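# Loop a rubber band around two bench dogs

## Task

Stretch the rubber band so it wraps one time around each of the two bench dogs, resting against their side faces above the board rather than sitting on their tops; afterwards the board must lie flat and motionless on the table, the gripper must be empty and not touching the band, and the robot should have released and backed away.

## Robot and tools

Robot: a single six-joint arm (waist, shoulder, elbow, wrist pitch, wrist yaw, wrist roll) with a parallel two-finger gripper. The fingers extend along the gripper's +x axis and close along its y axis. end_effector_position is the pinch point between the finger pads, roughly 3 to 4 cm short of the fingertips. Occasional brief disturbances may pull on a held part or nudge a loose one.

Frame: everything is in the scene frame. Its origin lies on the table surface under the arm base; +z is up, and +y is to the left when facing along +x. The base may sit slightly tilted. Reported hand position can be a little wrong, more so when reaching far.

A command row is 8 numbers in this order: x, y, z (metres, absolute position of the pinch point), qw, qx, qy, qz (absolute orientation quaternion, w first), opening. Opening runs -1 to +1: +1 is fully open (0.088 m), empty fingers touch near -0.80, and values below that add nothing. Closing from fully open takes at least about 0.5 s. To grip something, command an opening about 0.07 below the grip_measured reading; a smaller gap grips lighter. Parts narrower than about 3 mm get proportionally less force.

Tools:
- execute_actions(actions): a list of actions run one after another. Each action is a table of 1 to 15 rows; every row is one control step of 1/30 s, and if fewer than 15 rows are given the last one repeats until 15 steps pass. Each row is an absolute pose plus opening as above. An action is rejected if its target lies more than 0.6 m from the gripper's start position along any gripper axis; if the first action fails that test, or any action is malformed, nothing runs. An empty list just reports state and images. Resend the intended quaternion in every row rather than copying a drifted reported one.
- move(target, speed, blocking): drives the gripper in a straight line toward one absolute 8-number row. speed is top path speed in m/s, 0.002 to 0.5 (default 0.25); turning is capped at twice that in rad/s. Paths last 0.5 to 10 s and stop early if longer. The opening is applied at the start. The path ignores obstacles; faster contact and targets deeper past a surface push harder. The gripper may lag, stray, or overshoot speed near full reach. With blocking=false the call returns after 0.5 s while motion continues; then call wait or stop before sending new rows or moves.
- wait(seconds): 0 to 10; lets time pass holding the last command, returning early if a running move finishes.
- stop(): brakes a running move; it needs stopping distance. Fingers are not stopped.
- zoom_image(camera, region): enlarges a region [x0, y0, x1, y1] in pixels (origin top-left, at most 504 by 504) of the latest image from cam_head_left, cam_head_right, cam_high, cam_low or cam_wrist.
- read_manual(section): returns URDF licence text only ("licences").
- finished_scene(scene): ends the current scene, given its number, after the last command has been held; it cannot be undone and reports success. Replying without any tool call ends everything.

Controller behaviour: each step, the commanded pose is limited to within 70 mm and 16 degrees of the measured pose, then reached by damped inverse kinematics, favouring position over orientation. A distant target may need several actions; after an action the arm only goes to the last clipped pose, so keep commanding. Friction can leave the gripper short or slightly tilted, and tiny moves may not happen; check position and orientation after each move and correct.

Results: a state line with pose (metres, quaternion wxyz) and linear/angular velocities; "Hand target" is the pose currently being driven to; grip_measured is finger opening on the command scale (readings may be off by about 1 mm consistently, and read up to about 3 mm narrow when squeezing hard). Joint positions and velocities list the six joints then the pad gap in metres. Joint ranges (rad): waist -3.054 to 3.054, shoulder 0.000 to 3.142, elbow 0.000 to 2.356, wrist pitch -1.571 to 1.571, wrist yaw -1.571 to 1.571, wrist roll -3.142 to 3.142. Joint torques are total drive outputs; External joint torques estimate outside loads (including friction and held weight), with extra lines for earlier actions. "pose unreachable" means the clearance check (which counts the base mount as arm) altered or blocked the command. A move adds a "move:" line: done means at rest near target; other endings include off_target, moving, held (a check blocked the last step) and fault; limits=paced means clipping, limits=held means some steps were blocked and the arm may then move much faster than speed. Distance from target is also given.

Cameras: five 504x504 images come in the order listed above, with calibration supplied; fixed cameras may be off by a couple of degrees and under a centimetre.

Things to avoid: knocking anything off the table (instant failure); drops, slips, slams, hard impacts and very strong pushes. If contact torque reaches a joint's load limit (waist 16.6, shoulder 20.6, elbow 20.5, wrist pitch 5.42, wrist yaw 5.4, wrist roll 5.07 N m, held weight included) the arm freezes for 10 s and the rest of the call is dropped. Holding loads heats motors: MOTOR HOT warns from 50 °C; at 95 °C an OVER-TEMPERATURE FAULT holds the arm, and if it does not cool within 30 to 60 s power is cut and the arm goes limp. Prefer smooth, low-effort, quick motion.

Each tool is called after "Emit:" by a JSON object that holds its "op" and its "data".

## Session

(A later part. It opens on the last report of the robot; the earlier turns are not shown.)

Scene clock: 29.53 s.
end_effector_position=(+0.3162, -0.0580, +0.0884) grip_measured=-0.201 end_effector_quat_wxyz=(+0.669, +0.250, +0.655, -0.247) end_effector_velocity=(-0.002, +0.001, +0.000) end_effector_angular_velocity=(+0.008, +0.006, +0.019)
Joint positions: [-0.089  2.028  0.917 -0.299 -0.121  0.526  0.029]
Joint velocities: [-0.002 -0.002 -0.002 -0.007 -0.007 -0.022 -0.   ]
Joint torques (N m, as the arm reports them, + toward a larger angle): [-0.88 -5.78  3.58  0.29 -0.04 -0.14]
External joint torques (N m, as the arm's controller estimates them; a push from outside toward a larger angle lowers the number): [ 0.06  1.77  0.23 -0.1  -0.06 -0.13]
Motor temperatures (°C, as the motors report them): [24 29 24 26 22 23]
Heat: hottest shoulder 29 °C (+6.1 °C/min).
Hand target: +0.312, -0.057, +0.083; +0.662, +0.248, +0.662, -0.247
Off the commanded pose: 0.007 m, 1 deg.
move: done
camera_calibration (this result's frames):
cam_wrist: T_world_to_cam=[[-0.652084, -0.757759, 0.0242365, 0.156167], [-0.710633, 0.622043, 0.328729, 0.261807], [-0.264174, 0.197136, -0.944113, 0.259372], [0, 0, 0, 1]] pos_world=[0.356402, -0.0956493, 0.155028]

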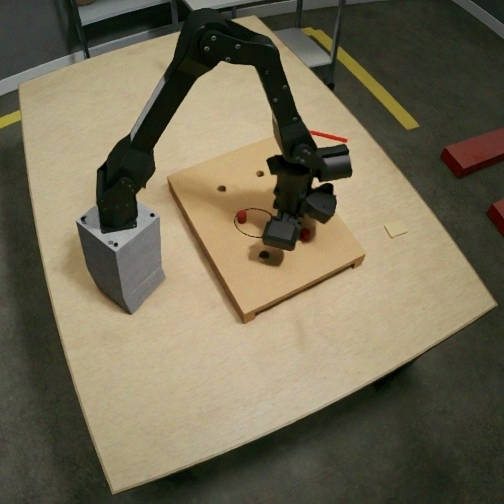

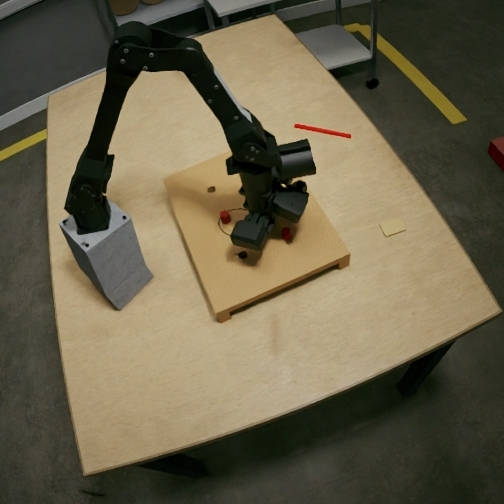

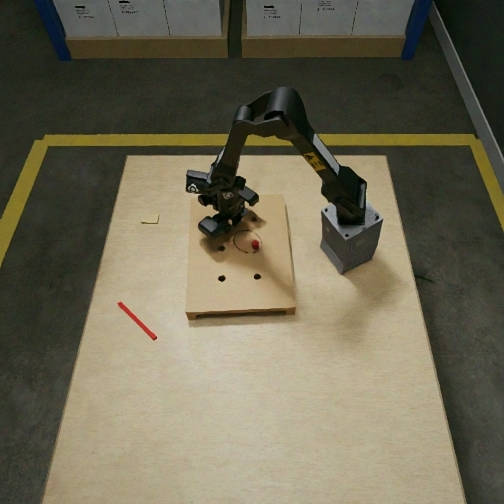

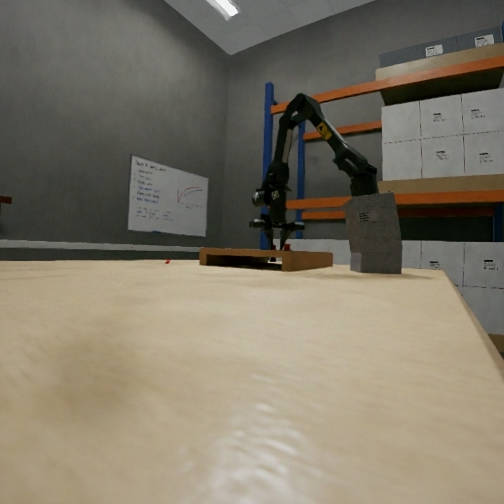

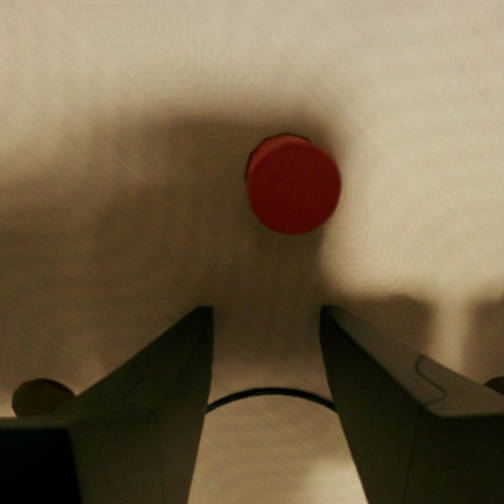

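Emit:
{"op": "move", "data": {"target": [0.31,-0.054,0.115,0.6623,0.2476,0.6623,-0.2476,-0.4], "speed": 0.1}}

Emit:
{"op": "move", "data": {"target": [0.299,-0.045,0.105,0.6434,-0.2932,0.6434,0.2932,-0.4], "speed": 0.5}}

Scene clock: 33.00 s.
end_effector_position=(+0.3096, -0.0542, +0.1120) grip_measured=-0.397 end_effector_quat_wxyz=(+0.660, +0.248, +0.664, -0.249) end_effector_velocity=(-0.004, +0.003, -0.000) end_effector_angular_velocity=(+0.024, +0.007, +0.018)
Joint positions: [-0.09   1.944  0.917 -0.41  -0.119  0.523  0.02 ]
Joint velocities: [-0.002 -0.002 -0.007 -0.007 -0.022 -0.022 -0.   ]
Joint torques (N m, as the arm reports them, + toward a larger angle): [-0.9  -9.46  3.41  0.2  -0.04 -0.13]
External joint torques (N m, as the arm's controller estimates them; a push from outside toward a larger angle lowers the number): [ 0.05 -2.15 -0.25 -0.15 -0.07 -0.13]
Motor temperatures (°C, as the motors report them): [24 29 24 26 22 23]
Heat: hottest shoulder 29 °C (+5.5 °C/min).
Hand target: +0.310, -0.054, +0.115; +0.662, +0.248, +0.662, -0.248
Off the commanded pose: 0.003 m, 0 deg.
move: done
camera_calibration (this result's frames):
cam_wrist: T_world_to_cam=[[-0.651929, -0.757277, 0.0389877, 0.152486], [-0.701144, 0.621589, 0.34932, 0.241781], [-0.288766, 0.200396, -0.936192, 0.286055], [0, 0, 0, 1]] pos_world=[0.351537, -0.0921381, 0.177398]

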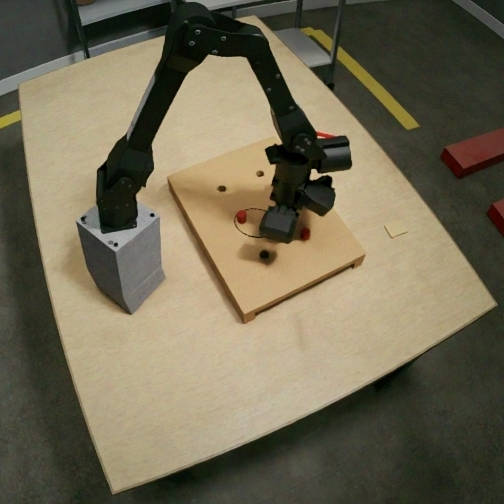

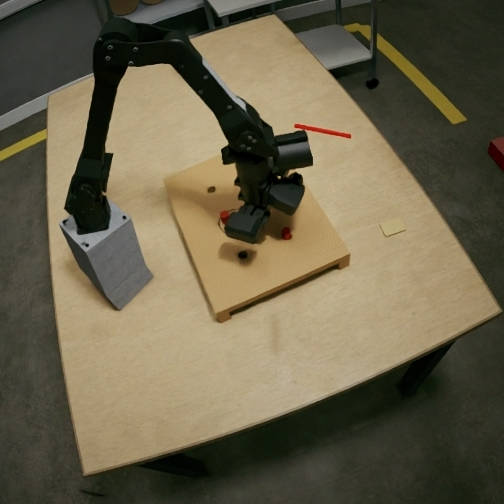

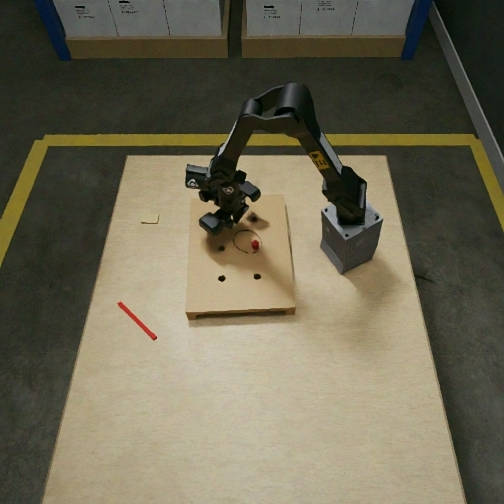

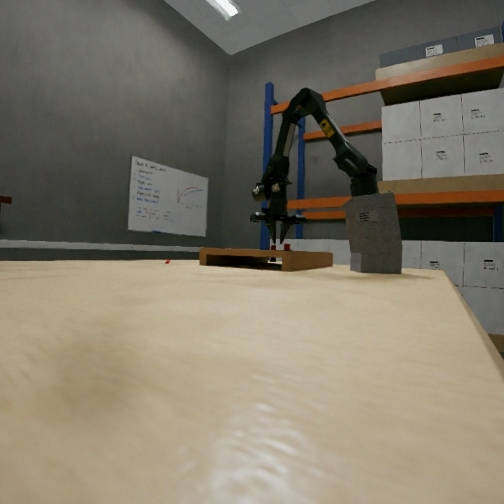

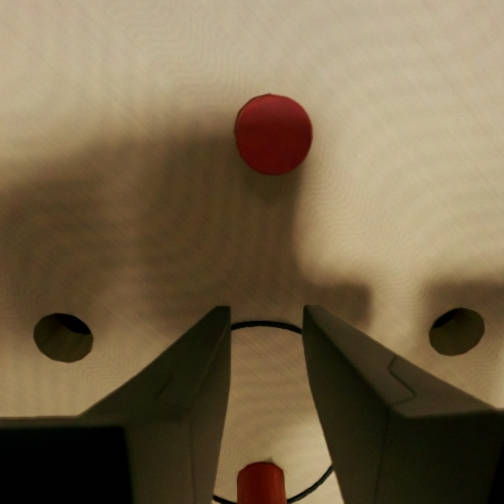

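Scene clock: 35.17 s.
end_effector_position=(+0.3004, -0.0465, +0.1037) grip_measured=-0.397 end_effector_quat_wxyz=(+0.643, -0.291, +0.646, +0.291) end_effector_velocity=(-0.001, -0.002, -0.000) end_effector_angular_velocity=(-0.006, +0.008, +0.033)
Joint positions: [-0.066  1.942  0.863 -0.352 -0.114 -1.02   0.02 ]
Joint velocities: [-0.002  0.002  0.002 -0.007  0.007 -0.037 -0.   ]
Joint torques (N m, as the arm reports them, + toward a larger angle): [-0.65 -9.07  2.26  0.67 -0.12 -0.16]
External joint torques (N m, as the arm's controller estimates them; a push from outside toward a larger angle lowers the number): [ 0.23 -2.08 -1.06  0.38 -0.07 -0.16]
Motor temperatures (°C, as the motors report them): [24 30 24 26 22 23]
Heat: hottest shoulder 30 °C (+6.8 °C/min).
Hand target: +0.299, -0.045, +0.105; +0.643, -0.293, +0.644, +0.293
Off the commanded pose: 0.002 m, 0 deg.
move: done
camera_calibration (this result's frames):
cam_wrist: T_world_to_cam=[[0.755097, -0.654719, 0.034245, -0.264735], [-0.623006, -0.700293, 0.348501, 0.148491], [-0.204189, -0.284487, -0.936682, 0.22619], [0, 0, 0, 1]] pos_world=[0.338596, -0.00499133, 0.169185]

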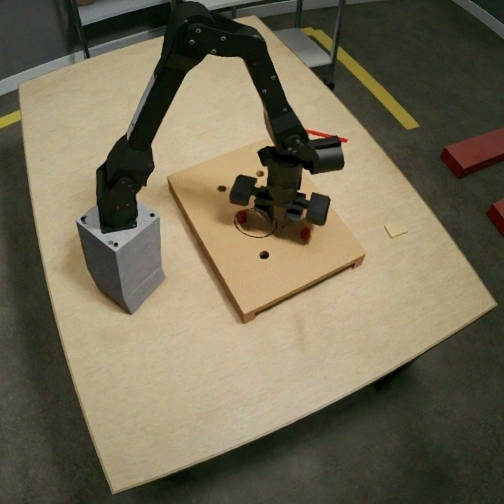

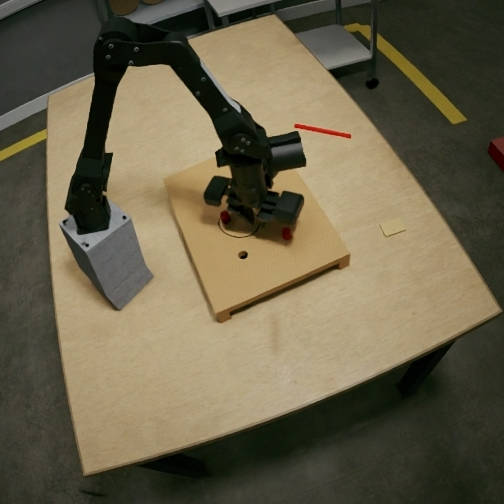

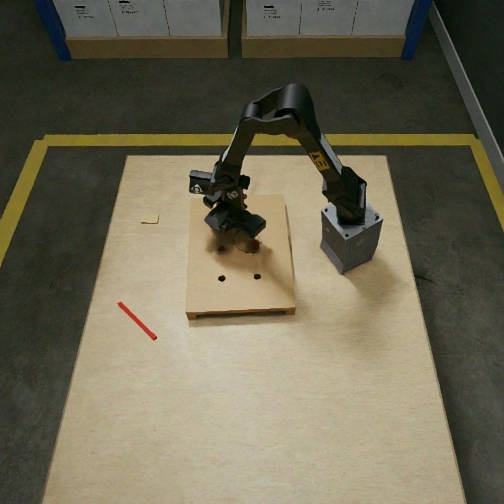

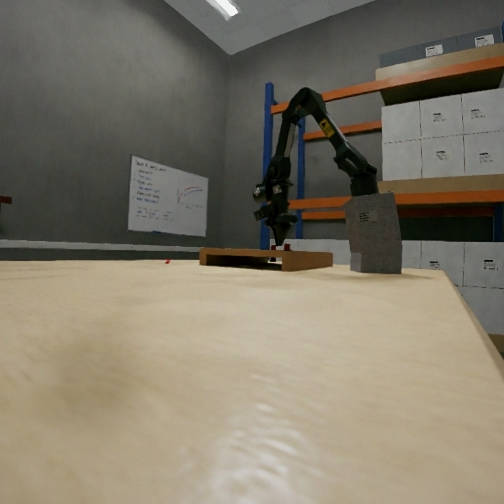

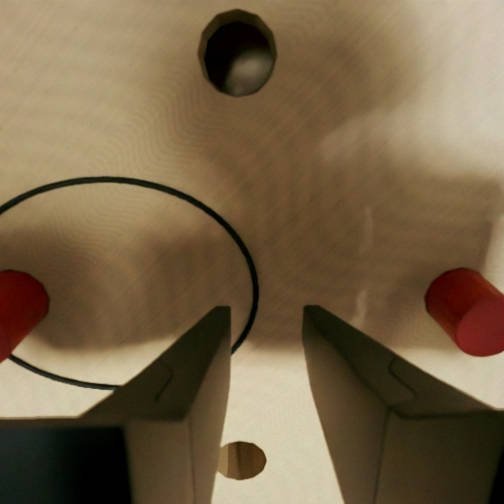

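Emit:
{"op": "move", "data": {"target": [0.292,-0.046,0.079,0.6434,-0.2932,0.6434,0.2932,-0.45], "speed": 0.025}}

Emit:
{"op": "execute_actions", "data": {"actions": [[[0.292,-0.046,0.079,0.6434,-0.2932,0.6434,0.2932,-0.7]],[[0.292,-0.046,0.079,0.6434,-0.2932,0.6434,0.2932,-1]]]}}

Emit:
{"op": "move", "data": {"target": [0.305,-0.055,0.11,0.6434,-0.2932,0.6434,0.2932,-1], "speed": 0.05}}

Scene clock: 36.70 s.
end_effector_position=(+0.2985, -0.0477, +0.0873) grip_measured=-0.447 end_effector_quat_wxyz=(+0.650, -0.297, +0.638, +0.288) end_effector_velocity=(+0.001, +0.000, +0.001) end_effector_angular_velocity=(+0.004, -0.018, +0.007)
Joint positions: [-0.065  1.987  0.828 -0.247 -0.114 -1.022  0.017]
Joint velocities: [-0.002 -0.007 -0.012  0.022 -0.007 -0.007 -0.   ]
Joint torques (N m, as the arm reports them, + toward a larger angle): [-0.48 -4.63  1.73  1.53 -0.1  -0.01]
External joint torques (N m, as the arm's controller estimates them; a push from outside toward a larger angle lowers the number): [ 0.39  2.4  -1.33  1.17 -0.04 -0.01]
Motor temperatures (°C, as the motors report them): [24 30 24 26 22 23]
Heat: hottest shoulder 30 °C (+6.5 °C/min).
Hand target: +0.292, -0.046, +0.080; +0.643, -0.293, +0.644, +0.293
Off the commanded pose: 0.011 m, 1 deg.
move: off_target
camera_calibration (this result's frames):
cam_wrist: T_world_to_cam=[[0.757371, -0.650685, 0.0547612, -0.265768], [-0.62771, -0.702384, 0.335614, 0.154677], [-0.179915, -0.288558, -0.940407, 0.203014], [0, 0, 0, 1]] pos_world=[0.334903, -0.00570737, 0.153558]

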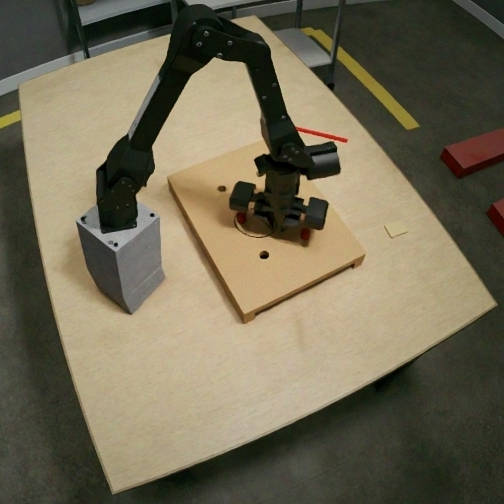

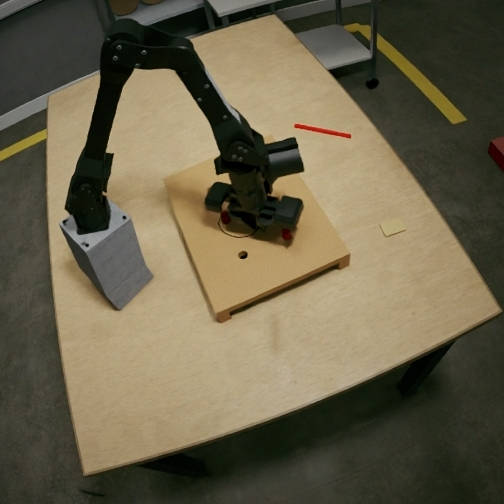

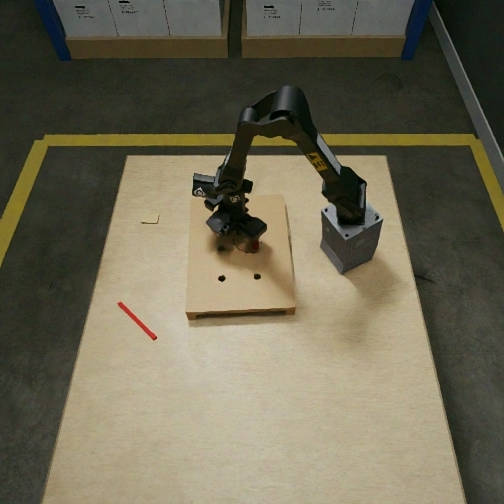

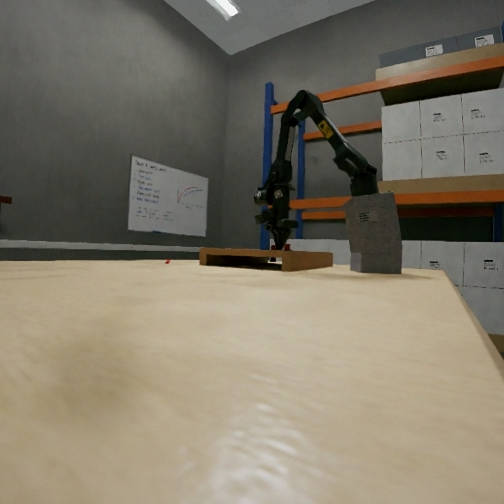

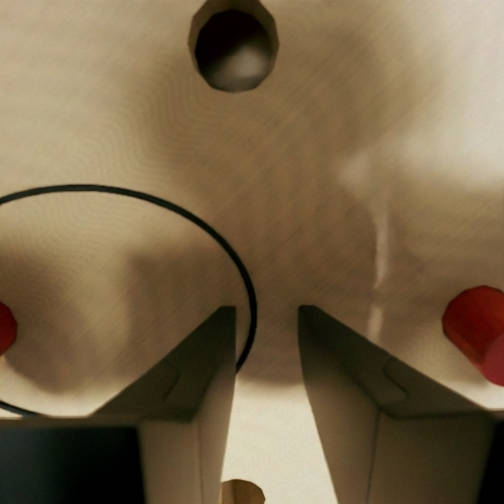

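Scene clock: 37.70 s.
end_effector_position=(+0.2965, -0.0459, +0.0867) grip_measured=-0.796 end_effector_quat_wxyz=(+0.649, -0.294, +0.638, +0.291) end_effector_velocity=(-0.003, -0.001, +0.001) end_effector_angular_velocity=(-0.005, +0.018, +0.003)
Joint positions: [-0.063  1.987  0.824 -0.248 -0.121 -1.022  0.   ]
Joint velocities: [-0.002 -0.002  0.002 -0.022  0.007 -0.007  0.   ]
Joint torques (N m, as the arm reports them, + toward a larger angle): [-0.53 -4.57  2.43  1.72  0.09 -0.02]
External joint torques (N m, as the arm's controller estimates them; a push from outside toward a larger angle lowers the number): [ 0.38  2.37 -0.49  1.42  0.14 -0.02]
External joint torques at the end of the 1st action: [ 0.37  2.22 -0.43  1.6   0.21  0.  ]
Motor temperatures (°C, as the motors report them): [24 30 24 26 22 23]
Heat: hottest shoulder 30 °C (+6.4 °C/min).
Hand target: +0.292, -0.046, +0.079; +0.643, -0.293, +0.643, +0.293
Off the commanded pose: 0.009 m, 1 deg.
camera_calibration (this result's frames):
cam_wrist: T_world_to_cam=[[0.758486, -0.650011, 0.0467487, -0.262707], [-0.62528, -0.705659, 0.333271, 0.154279], [-0.183641, -0.282012, -0.941671, 0.204099], [0, 0, 0, 1]] pos_world=[0.333208, -0.00433577, 0.153059]

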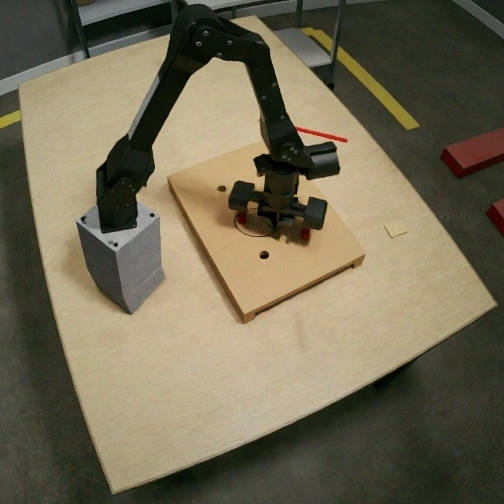

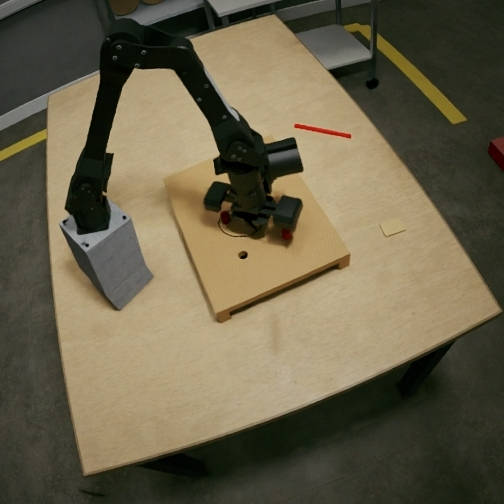

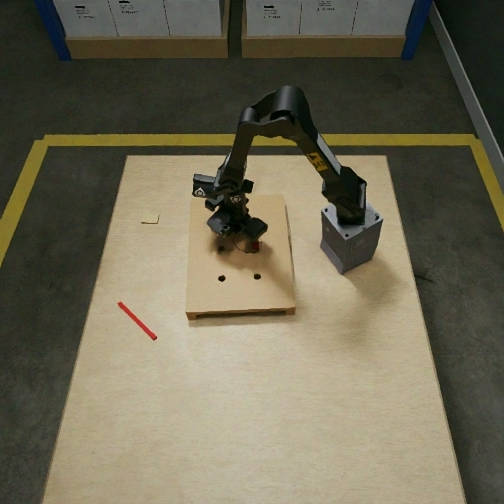

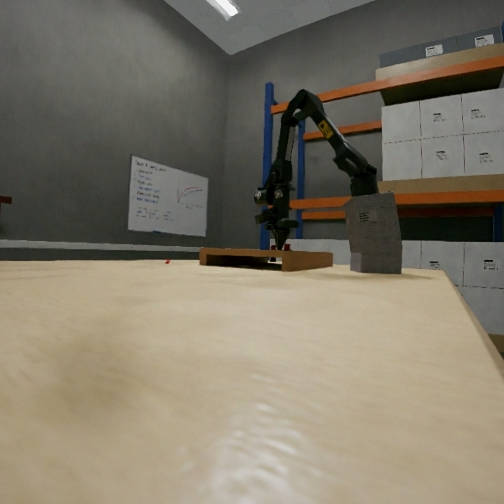

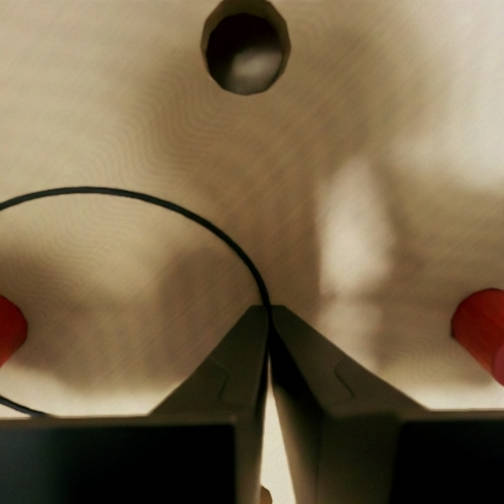

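Scene clock: 38.57 s.
end_effector_position=(+0.3001, -0.0533, +0.1056) grip_measured=-0.796 end_effector_quat_wxyz=(+0.640, -0.289, +0.648, +0.296) end_effector_velocity=(-0.007, +0.004, -0.000) end_effector_angular_velocity=(+0.026, +0.022, -0.013)
Joint positions: [-0.091  1.948  0.882 -0.38  -0.121 -1.052  0.   ]
Joint velocities: [-0.002 -0.002 -0.007 -0.022 -0.022  0.007  0.   ]
Joint torques (N m, as the arm reports them, + toward a larger angle): [-1.12 -9.08  4.39  0.2  -0.06 -0.11]
External joint torques (N m, as the arm's controller estimates them; a push from outside toward a larger angle lowers the number): [-0.25 -2.03  1.08 -0.04  0.   -0.11]
Motor temperatures (°C, as the motors report them): [24 30 24 26 22 23]
Heat: hottest shoulder 30 °C (+6.2 °C/min).
Hand target: +0.305, -0.055, +0.110; +0.644, -0.293, +0.643, +0.293
Off the commanded pose: 0.007 m, 1 deg.
move: done
camera_calibration (this result's frames):
cam_wrist: T_world_to_cam=[[0.75844, -0.651393, 0.0213491, -0.268488], [-0.615677, -0.705339, 0.351338, 0.140205], [-0.213801, -0.279613, -0.936005, 0.229005], [0, 0, 0, 1]] pos_world=[0.338915, -0.0119662, 0.170822]

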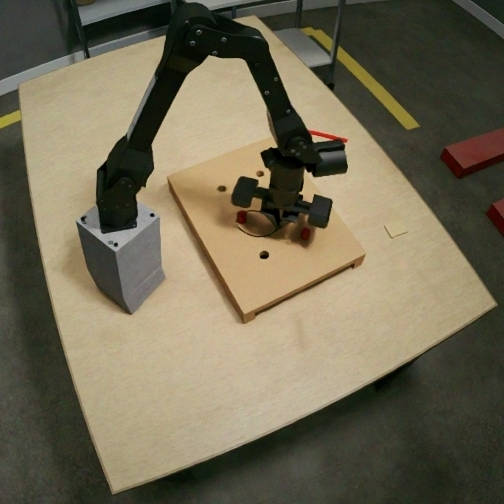

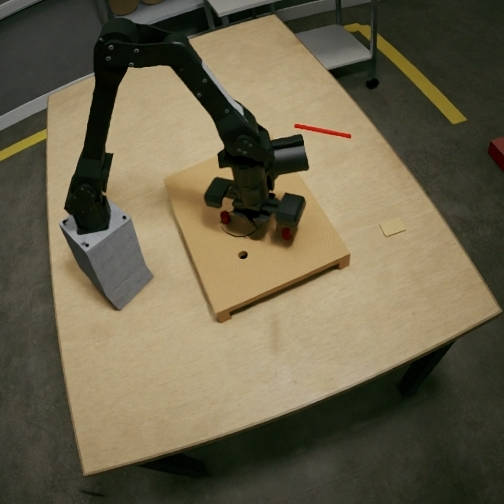

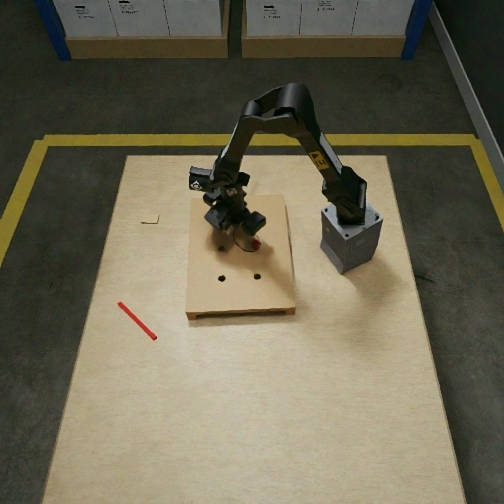

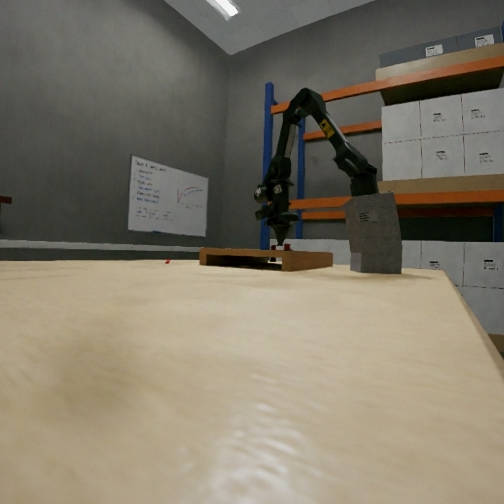

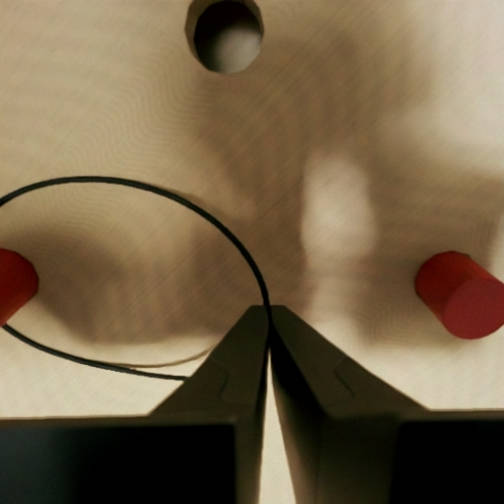

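Emit:
{"op": "move", "data": {"target": [0.305,-0.086,0.118,0.839,-0.283,0.412,0.217,-1], "speed": 0.12}}

Emit:
{"op": "zoom_image", "data": {"camera": "cam_high", "region": [190, 180, 290, 270]}}

Emit:
{"op": "zoom_image", "data": {"camera": "cam_low", "region": [250, 210, 320, 270]}}

Scene clock: 42.20 s.
end_effector_position=(+0.3086, -0.0845, +0.1198) grip_measured=-0.796 end_effector_quat_wxyz=(+0.838, -0.287, +0.407, +0.221) end_effector_velocity=(-0.003, -0.002, -0.002) end_effector_angular_velocity=(-0.006, +0.011, -0.007)
Joint positions: [-0.358  1.903  0.473  0.508 -0.519 -1.053  0.   ]
Joint velocities: [-0.007  0.002 -0.002 -0.007  0.007 -0.007  0.   ]
Joint torques (N m, as the arm reports them, + toward a larger angle): [-1.3  -5.7   2.3   1.81 -0.29  0.17]
External joint torques (N m, as the arm's controller estimates them; a push from outside toward a larger angle lowers the number): [-0.29  0.03 -0.29  0.73 -0.06  0.15]
Motor temperatures (°C, as the motors report them): [24 30 24 26 22 23]
Heat: hottest shoulder 30 °C (+5.7 °C/min).
Hand target: +0.306, -0.085, +0.118; +0.839, -0.283, +0.410, +0.219
Off the commanded pose: 0.004 m, 1 deg.
move: done
camera_calibration (this result's frames):
cam_wrist: T_world_to_cam=[[0.588149, -0.735847, 0.335574, -0.287804], [-0.721178, -0.664979, -0.194181, 0.219797], [0.366037, -0.127801, -0.921783, 0.0676233], [0, 0, 0, 1]] pos_world=[0.303032, -0.0569771, 0.201594]

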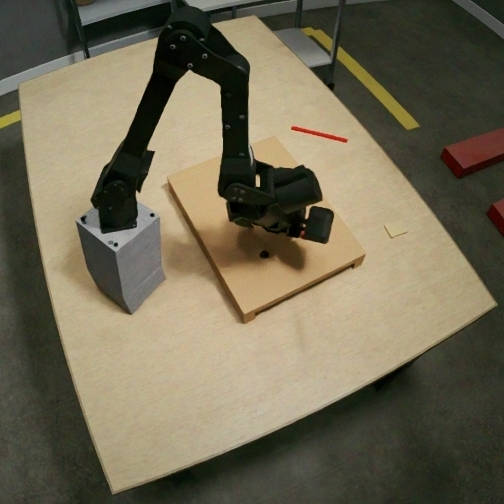

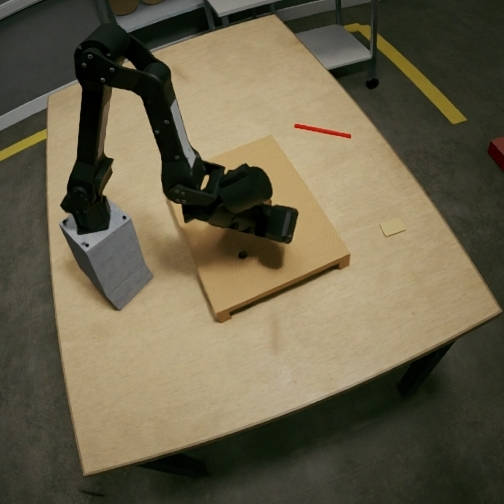

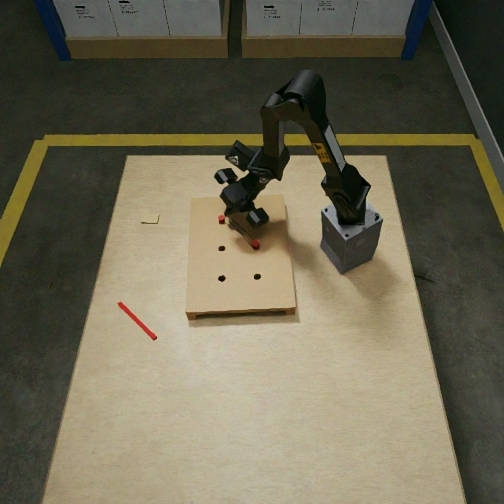

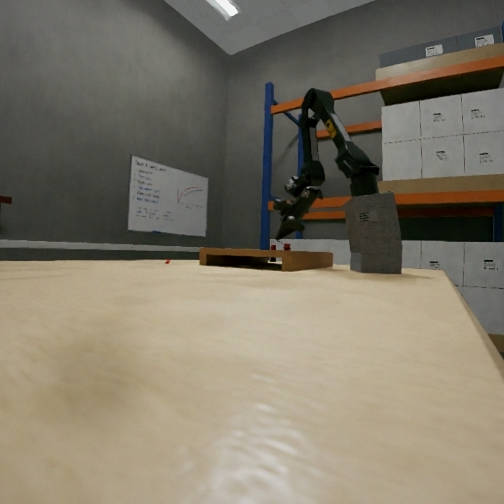

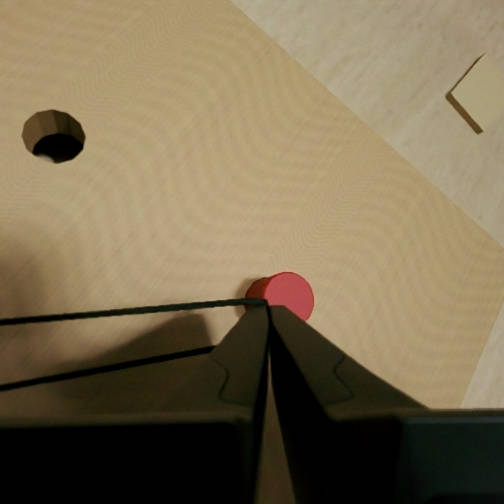

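Region (190, 180, 290, 270) of cam_high's 504x504 image, scaled by 5.040, with more detail than that image has; it fills the top 454 rows of this view, and the rest is white.

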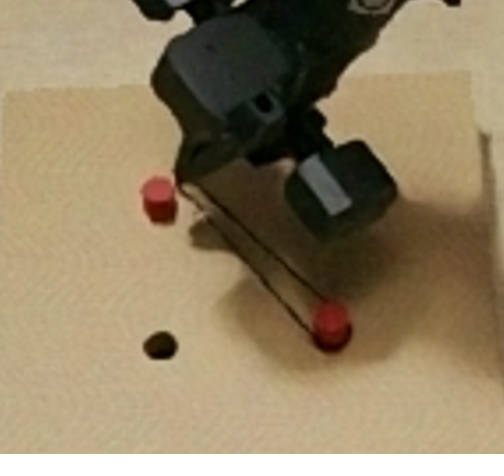

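Region (250, 210, 320, 270) of cam_low's 504x504 image, scaled by 7.200, with more detail than that image has; it fills the top 432 rows of this view, and the rest is white.

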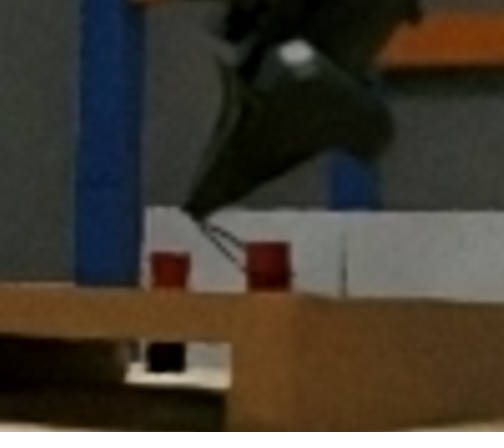

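Emit:
{"op": "move", "data": {"target": [0.343,-0.119,0.113,0.839,-0.283,0.412,0.217,-1], "speed": 0.03}}

Emit:
{"op": "zoom_image", "data": {"camera": "cam_high", "region": [190, 180, 290, 270]}}

Emit:
{"op": "zoom_image", "data": {"camera": "cam_low", "region": [250, 210, 320, 270]}}

Scene clock: 44.33 s.
end_effector_position=(+0.3367, -0.1115, +0.1106) grip_measured=-0.796 end_effector_quat_wxyz=(+0.837, -0.276, +0.416, +0.224) end_effector_velocity=(-0.003, +0.001, -0.002) end_effector_angular_velocity=(+0.012, +0.015, +0.004)
Joint positions: [-0.395  2.013  0.655  0.391 -0.543 -1.081  0.   ]
Joint velocities: [-0.002  0.002  0.002 -0.022 -0.007 -0.007  0.   ]
Joint torques (N m, as the arm reports them, + toward a larger angle): [-1.74 -6.98  5.37  1.61 -0.16 -0.12]
External joint torques (N m, as the arm's controller estimates them; a push from outside toward a larger angle lowers the number): [-0.61 -0.17  2.39  0.56  0.11 -0.14]
Motor temperatures (°C, as the motors report them): [24 30 24 26 22 23]
Heat: hottest shoulder 30 °C (+5.4 °C/min).
Hand target: +0.343, -0.119, +0.113; +0.839, -0.283, +0.412, +0.217
Off the commanded pose: 0.010 m, 1 deg.
move: off_target
camera_calibration (this result's frames):
cam_wrist: T_world_to_cam=[[0.589096, -0.746845, 0.308525, -0.319705], [-0.731447, -0.655119, -0.189221, 0.224285], [0.343439, -0.114201, -0.932206, 0.0556596], [0, 0, 0, 1]] pos_world=[0.333274, -0.0854806, 0.192963]

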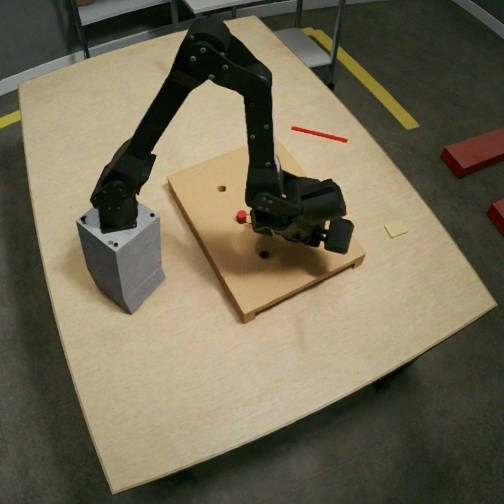

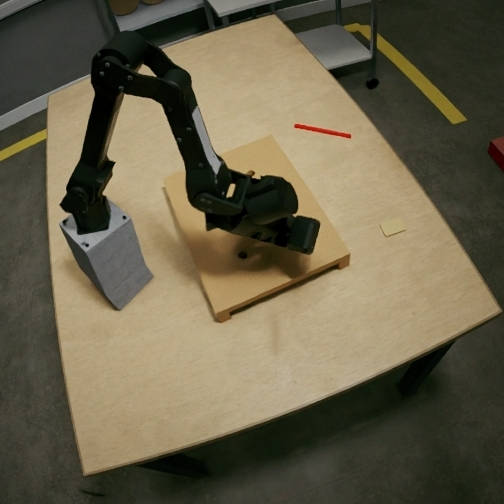

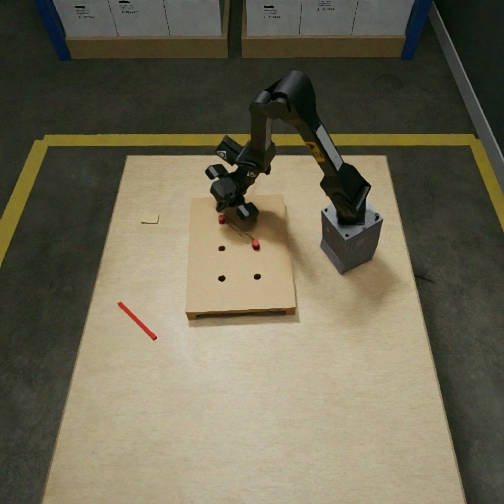

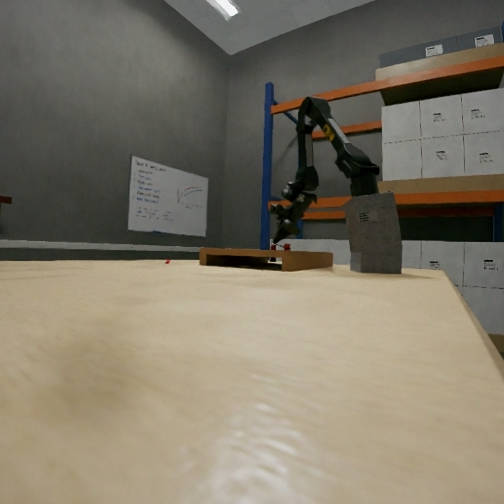

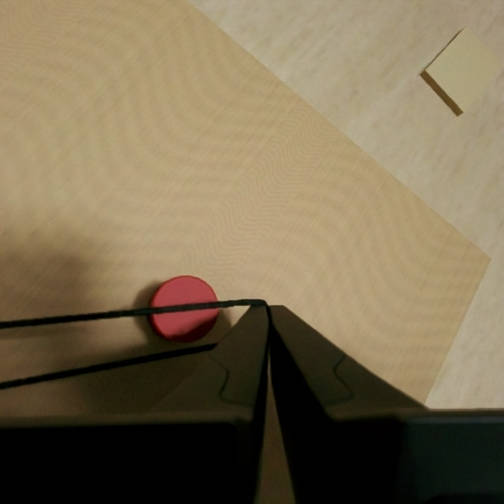

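Region (190, 180, 290, 270) of cam_high's 504x504 image, scaled by 5.040, with more detail than that image has; it fills the top 454 rows of this view, and the rest is white.

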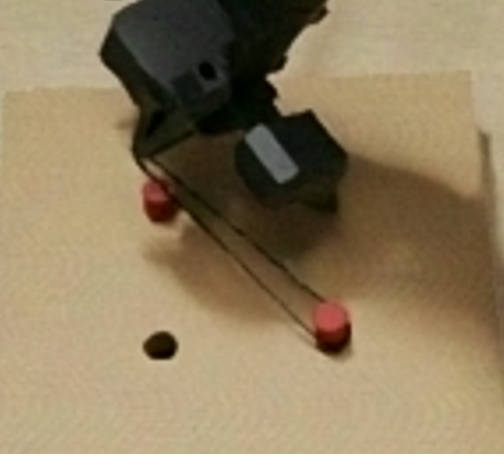

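Region (250, 210, 320, 270) of cam_low's 504x504 image, scaled by 7.200, with more detail than that image has; it fills the top 432 rows of this view, and the rest is white.

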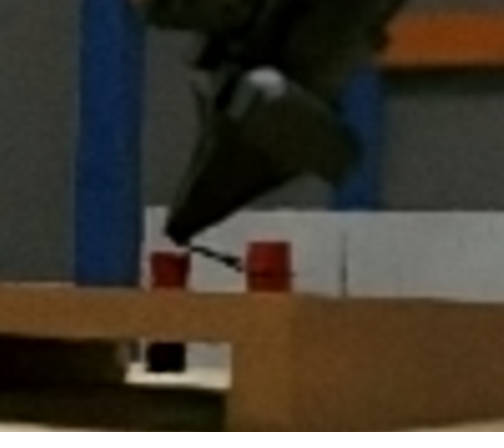

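Emit:
{"op": "move", "data": {"target": [0.349,-0.126,0.103,0.839,-0.283,0.412,0.217,-1], "speed": 0.02}}

Emit:
{"op": "zoom_image", "data": {"camera": "cam_high", "region": [200, 190, 270, 260]}}

Emit:
{"op": "zoom_image", "data": {"camera": "cam_low", "region": [260, 225, 300, 260]}}

Scene clock: 45.93 s.
end_effector_position=(+0.3415, -0.1173, +0.1003) grip_measured=-0.796 end_effector_quat_wxyz=(+0.836, -0.273, +0.418, +0.226) end_effector_velocity=(-0.001, -0.002, -0.001) end_effector_angular_velocity=(-0.015, +0.005, +0.011)
Joint positions: [-0.4    2.071  0.695  0.399 -0.548 -1.087  0.   ]
Joint velocities: [-0.002  0.002  0.002 -0.007  0.007 -0.022  0.   ]
Joint torques (N m, as the arm reports them, + toward a larger angle): [-1.82 -7.15  5.36  2.12 -0.12 -0.11]
External joint torques (N m, as the arm's controller estimates them; a push from outside toward a larger angle lowers the number): [-0.65 -0.08  2.5   1.09  0.15 -0.13]
Motor temperatures (°C, as the motors report them): [24 30 24 26 22 23]
Heat: hottest shoulder 30 °C (+5.2 °C/min).
Hand target: +0.349, -0.126, +0.103; +0.839, -0.283, +0.412, +0.217
Off the commanded pose: 0.012 m, 2 deg.
move: off_target
camera_calibration (this result's frames):
cam_wrist: T_world_to_cam=[[0.591582, -0.747857, 0.30123, -0.323902], [-0.732057, -0.654797, -0.187972, 0.222127], [0.33782, -0.109317, -0.934841, 0.0464595], [0, 0, 0, 1]] pos_world=[0.338529, -0.0917054, 0.182755]

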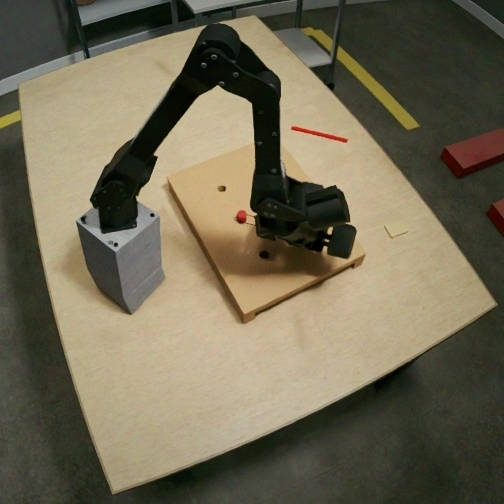

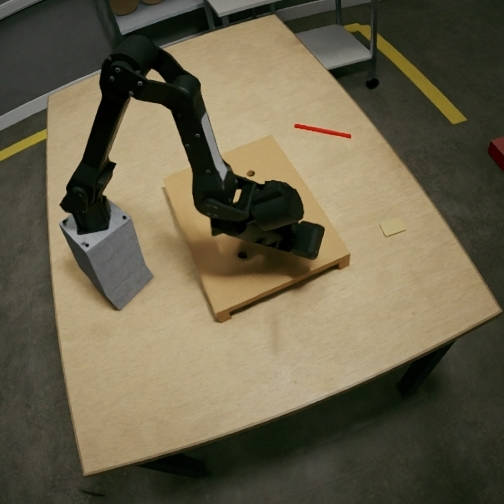

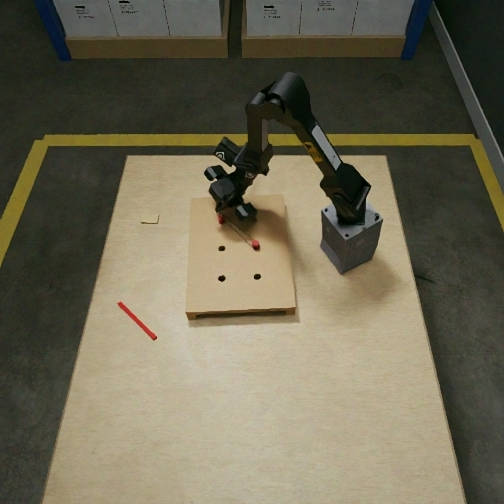

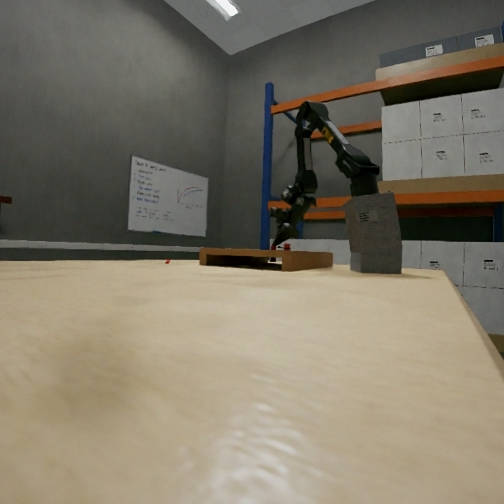

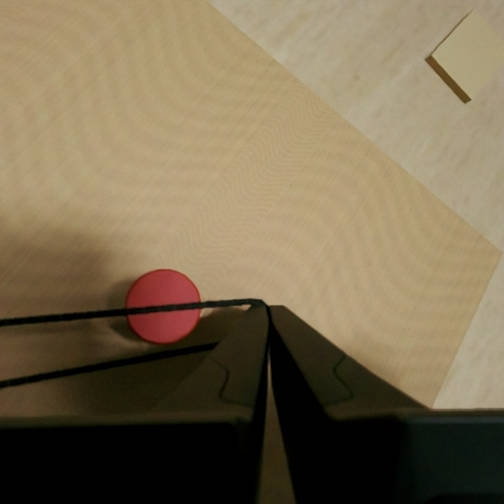

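Region (200, 190, 270, 260) of cam_high's 504x504 image, scaled by 7.200, with more detail than that image has.

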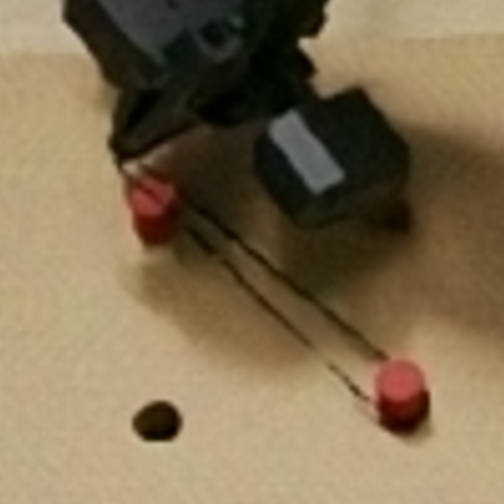

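Region (260, 225, 300, 260) of cam_low's 504x504 image, scaled by 12.600, with more detail than that image has; it fills the top 441 rows of this view, and the rest is white.

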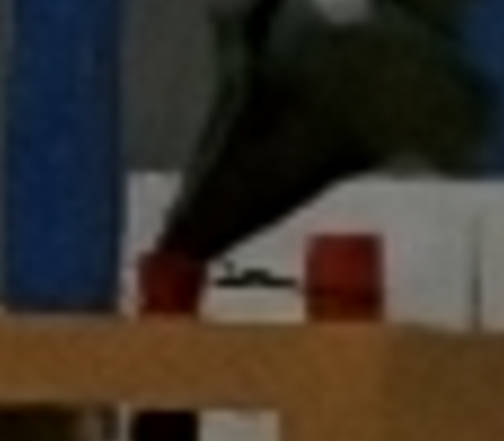

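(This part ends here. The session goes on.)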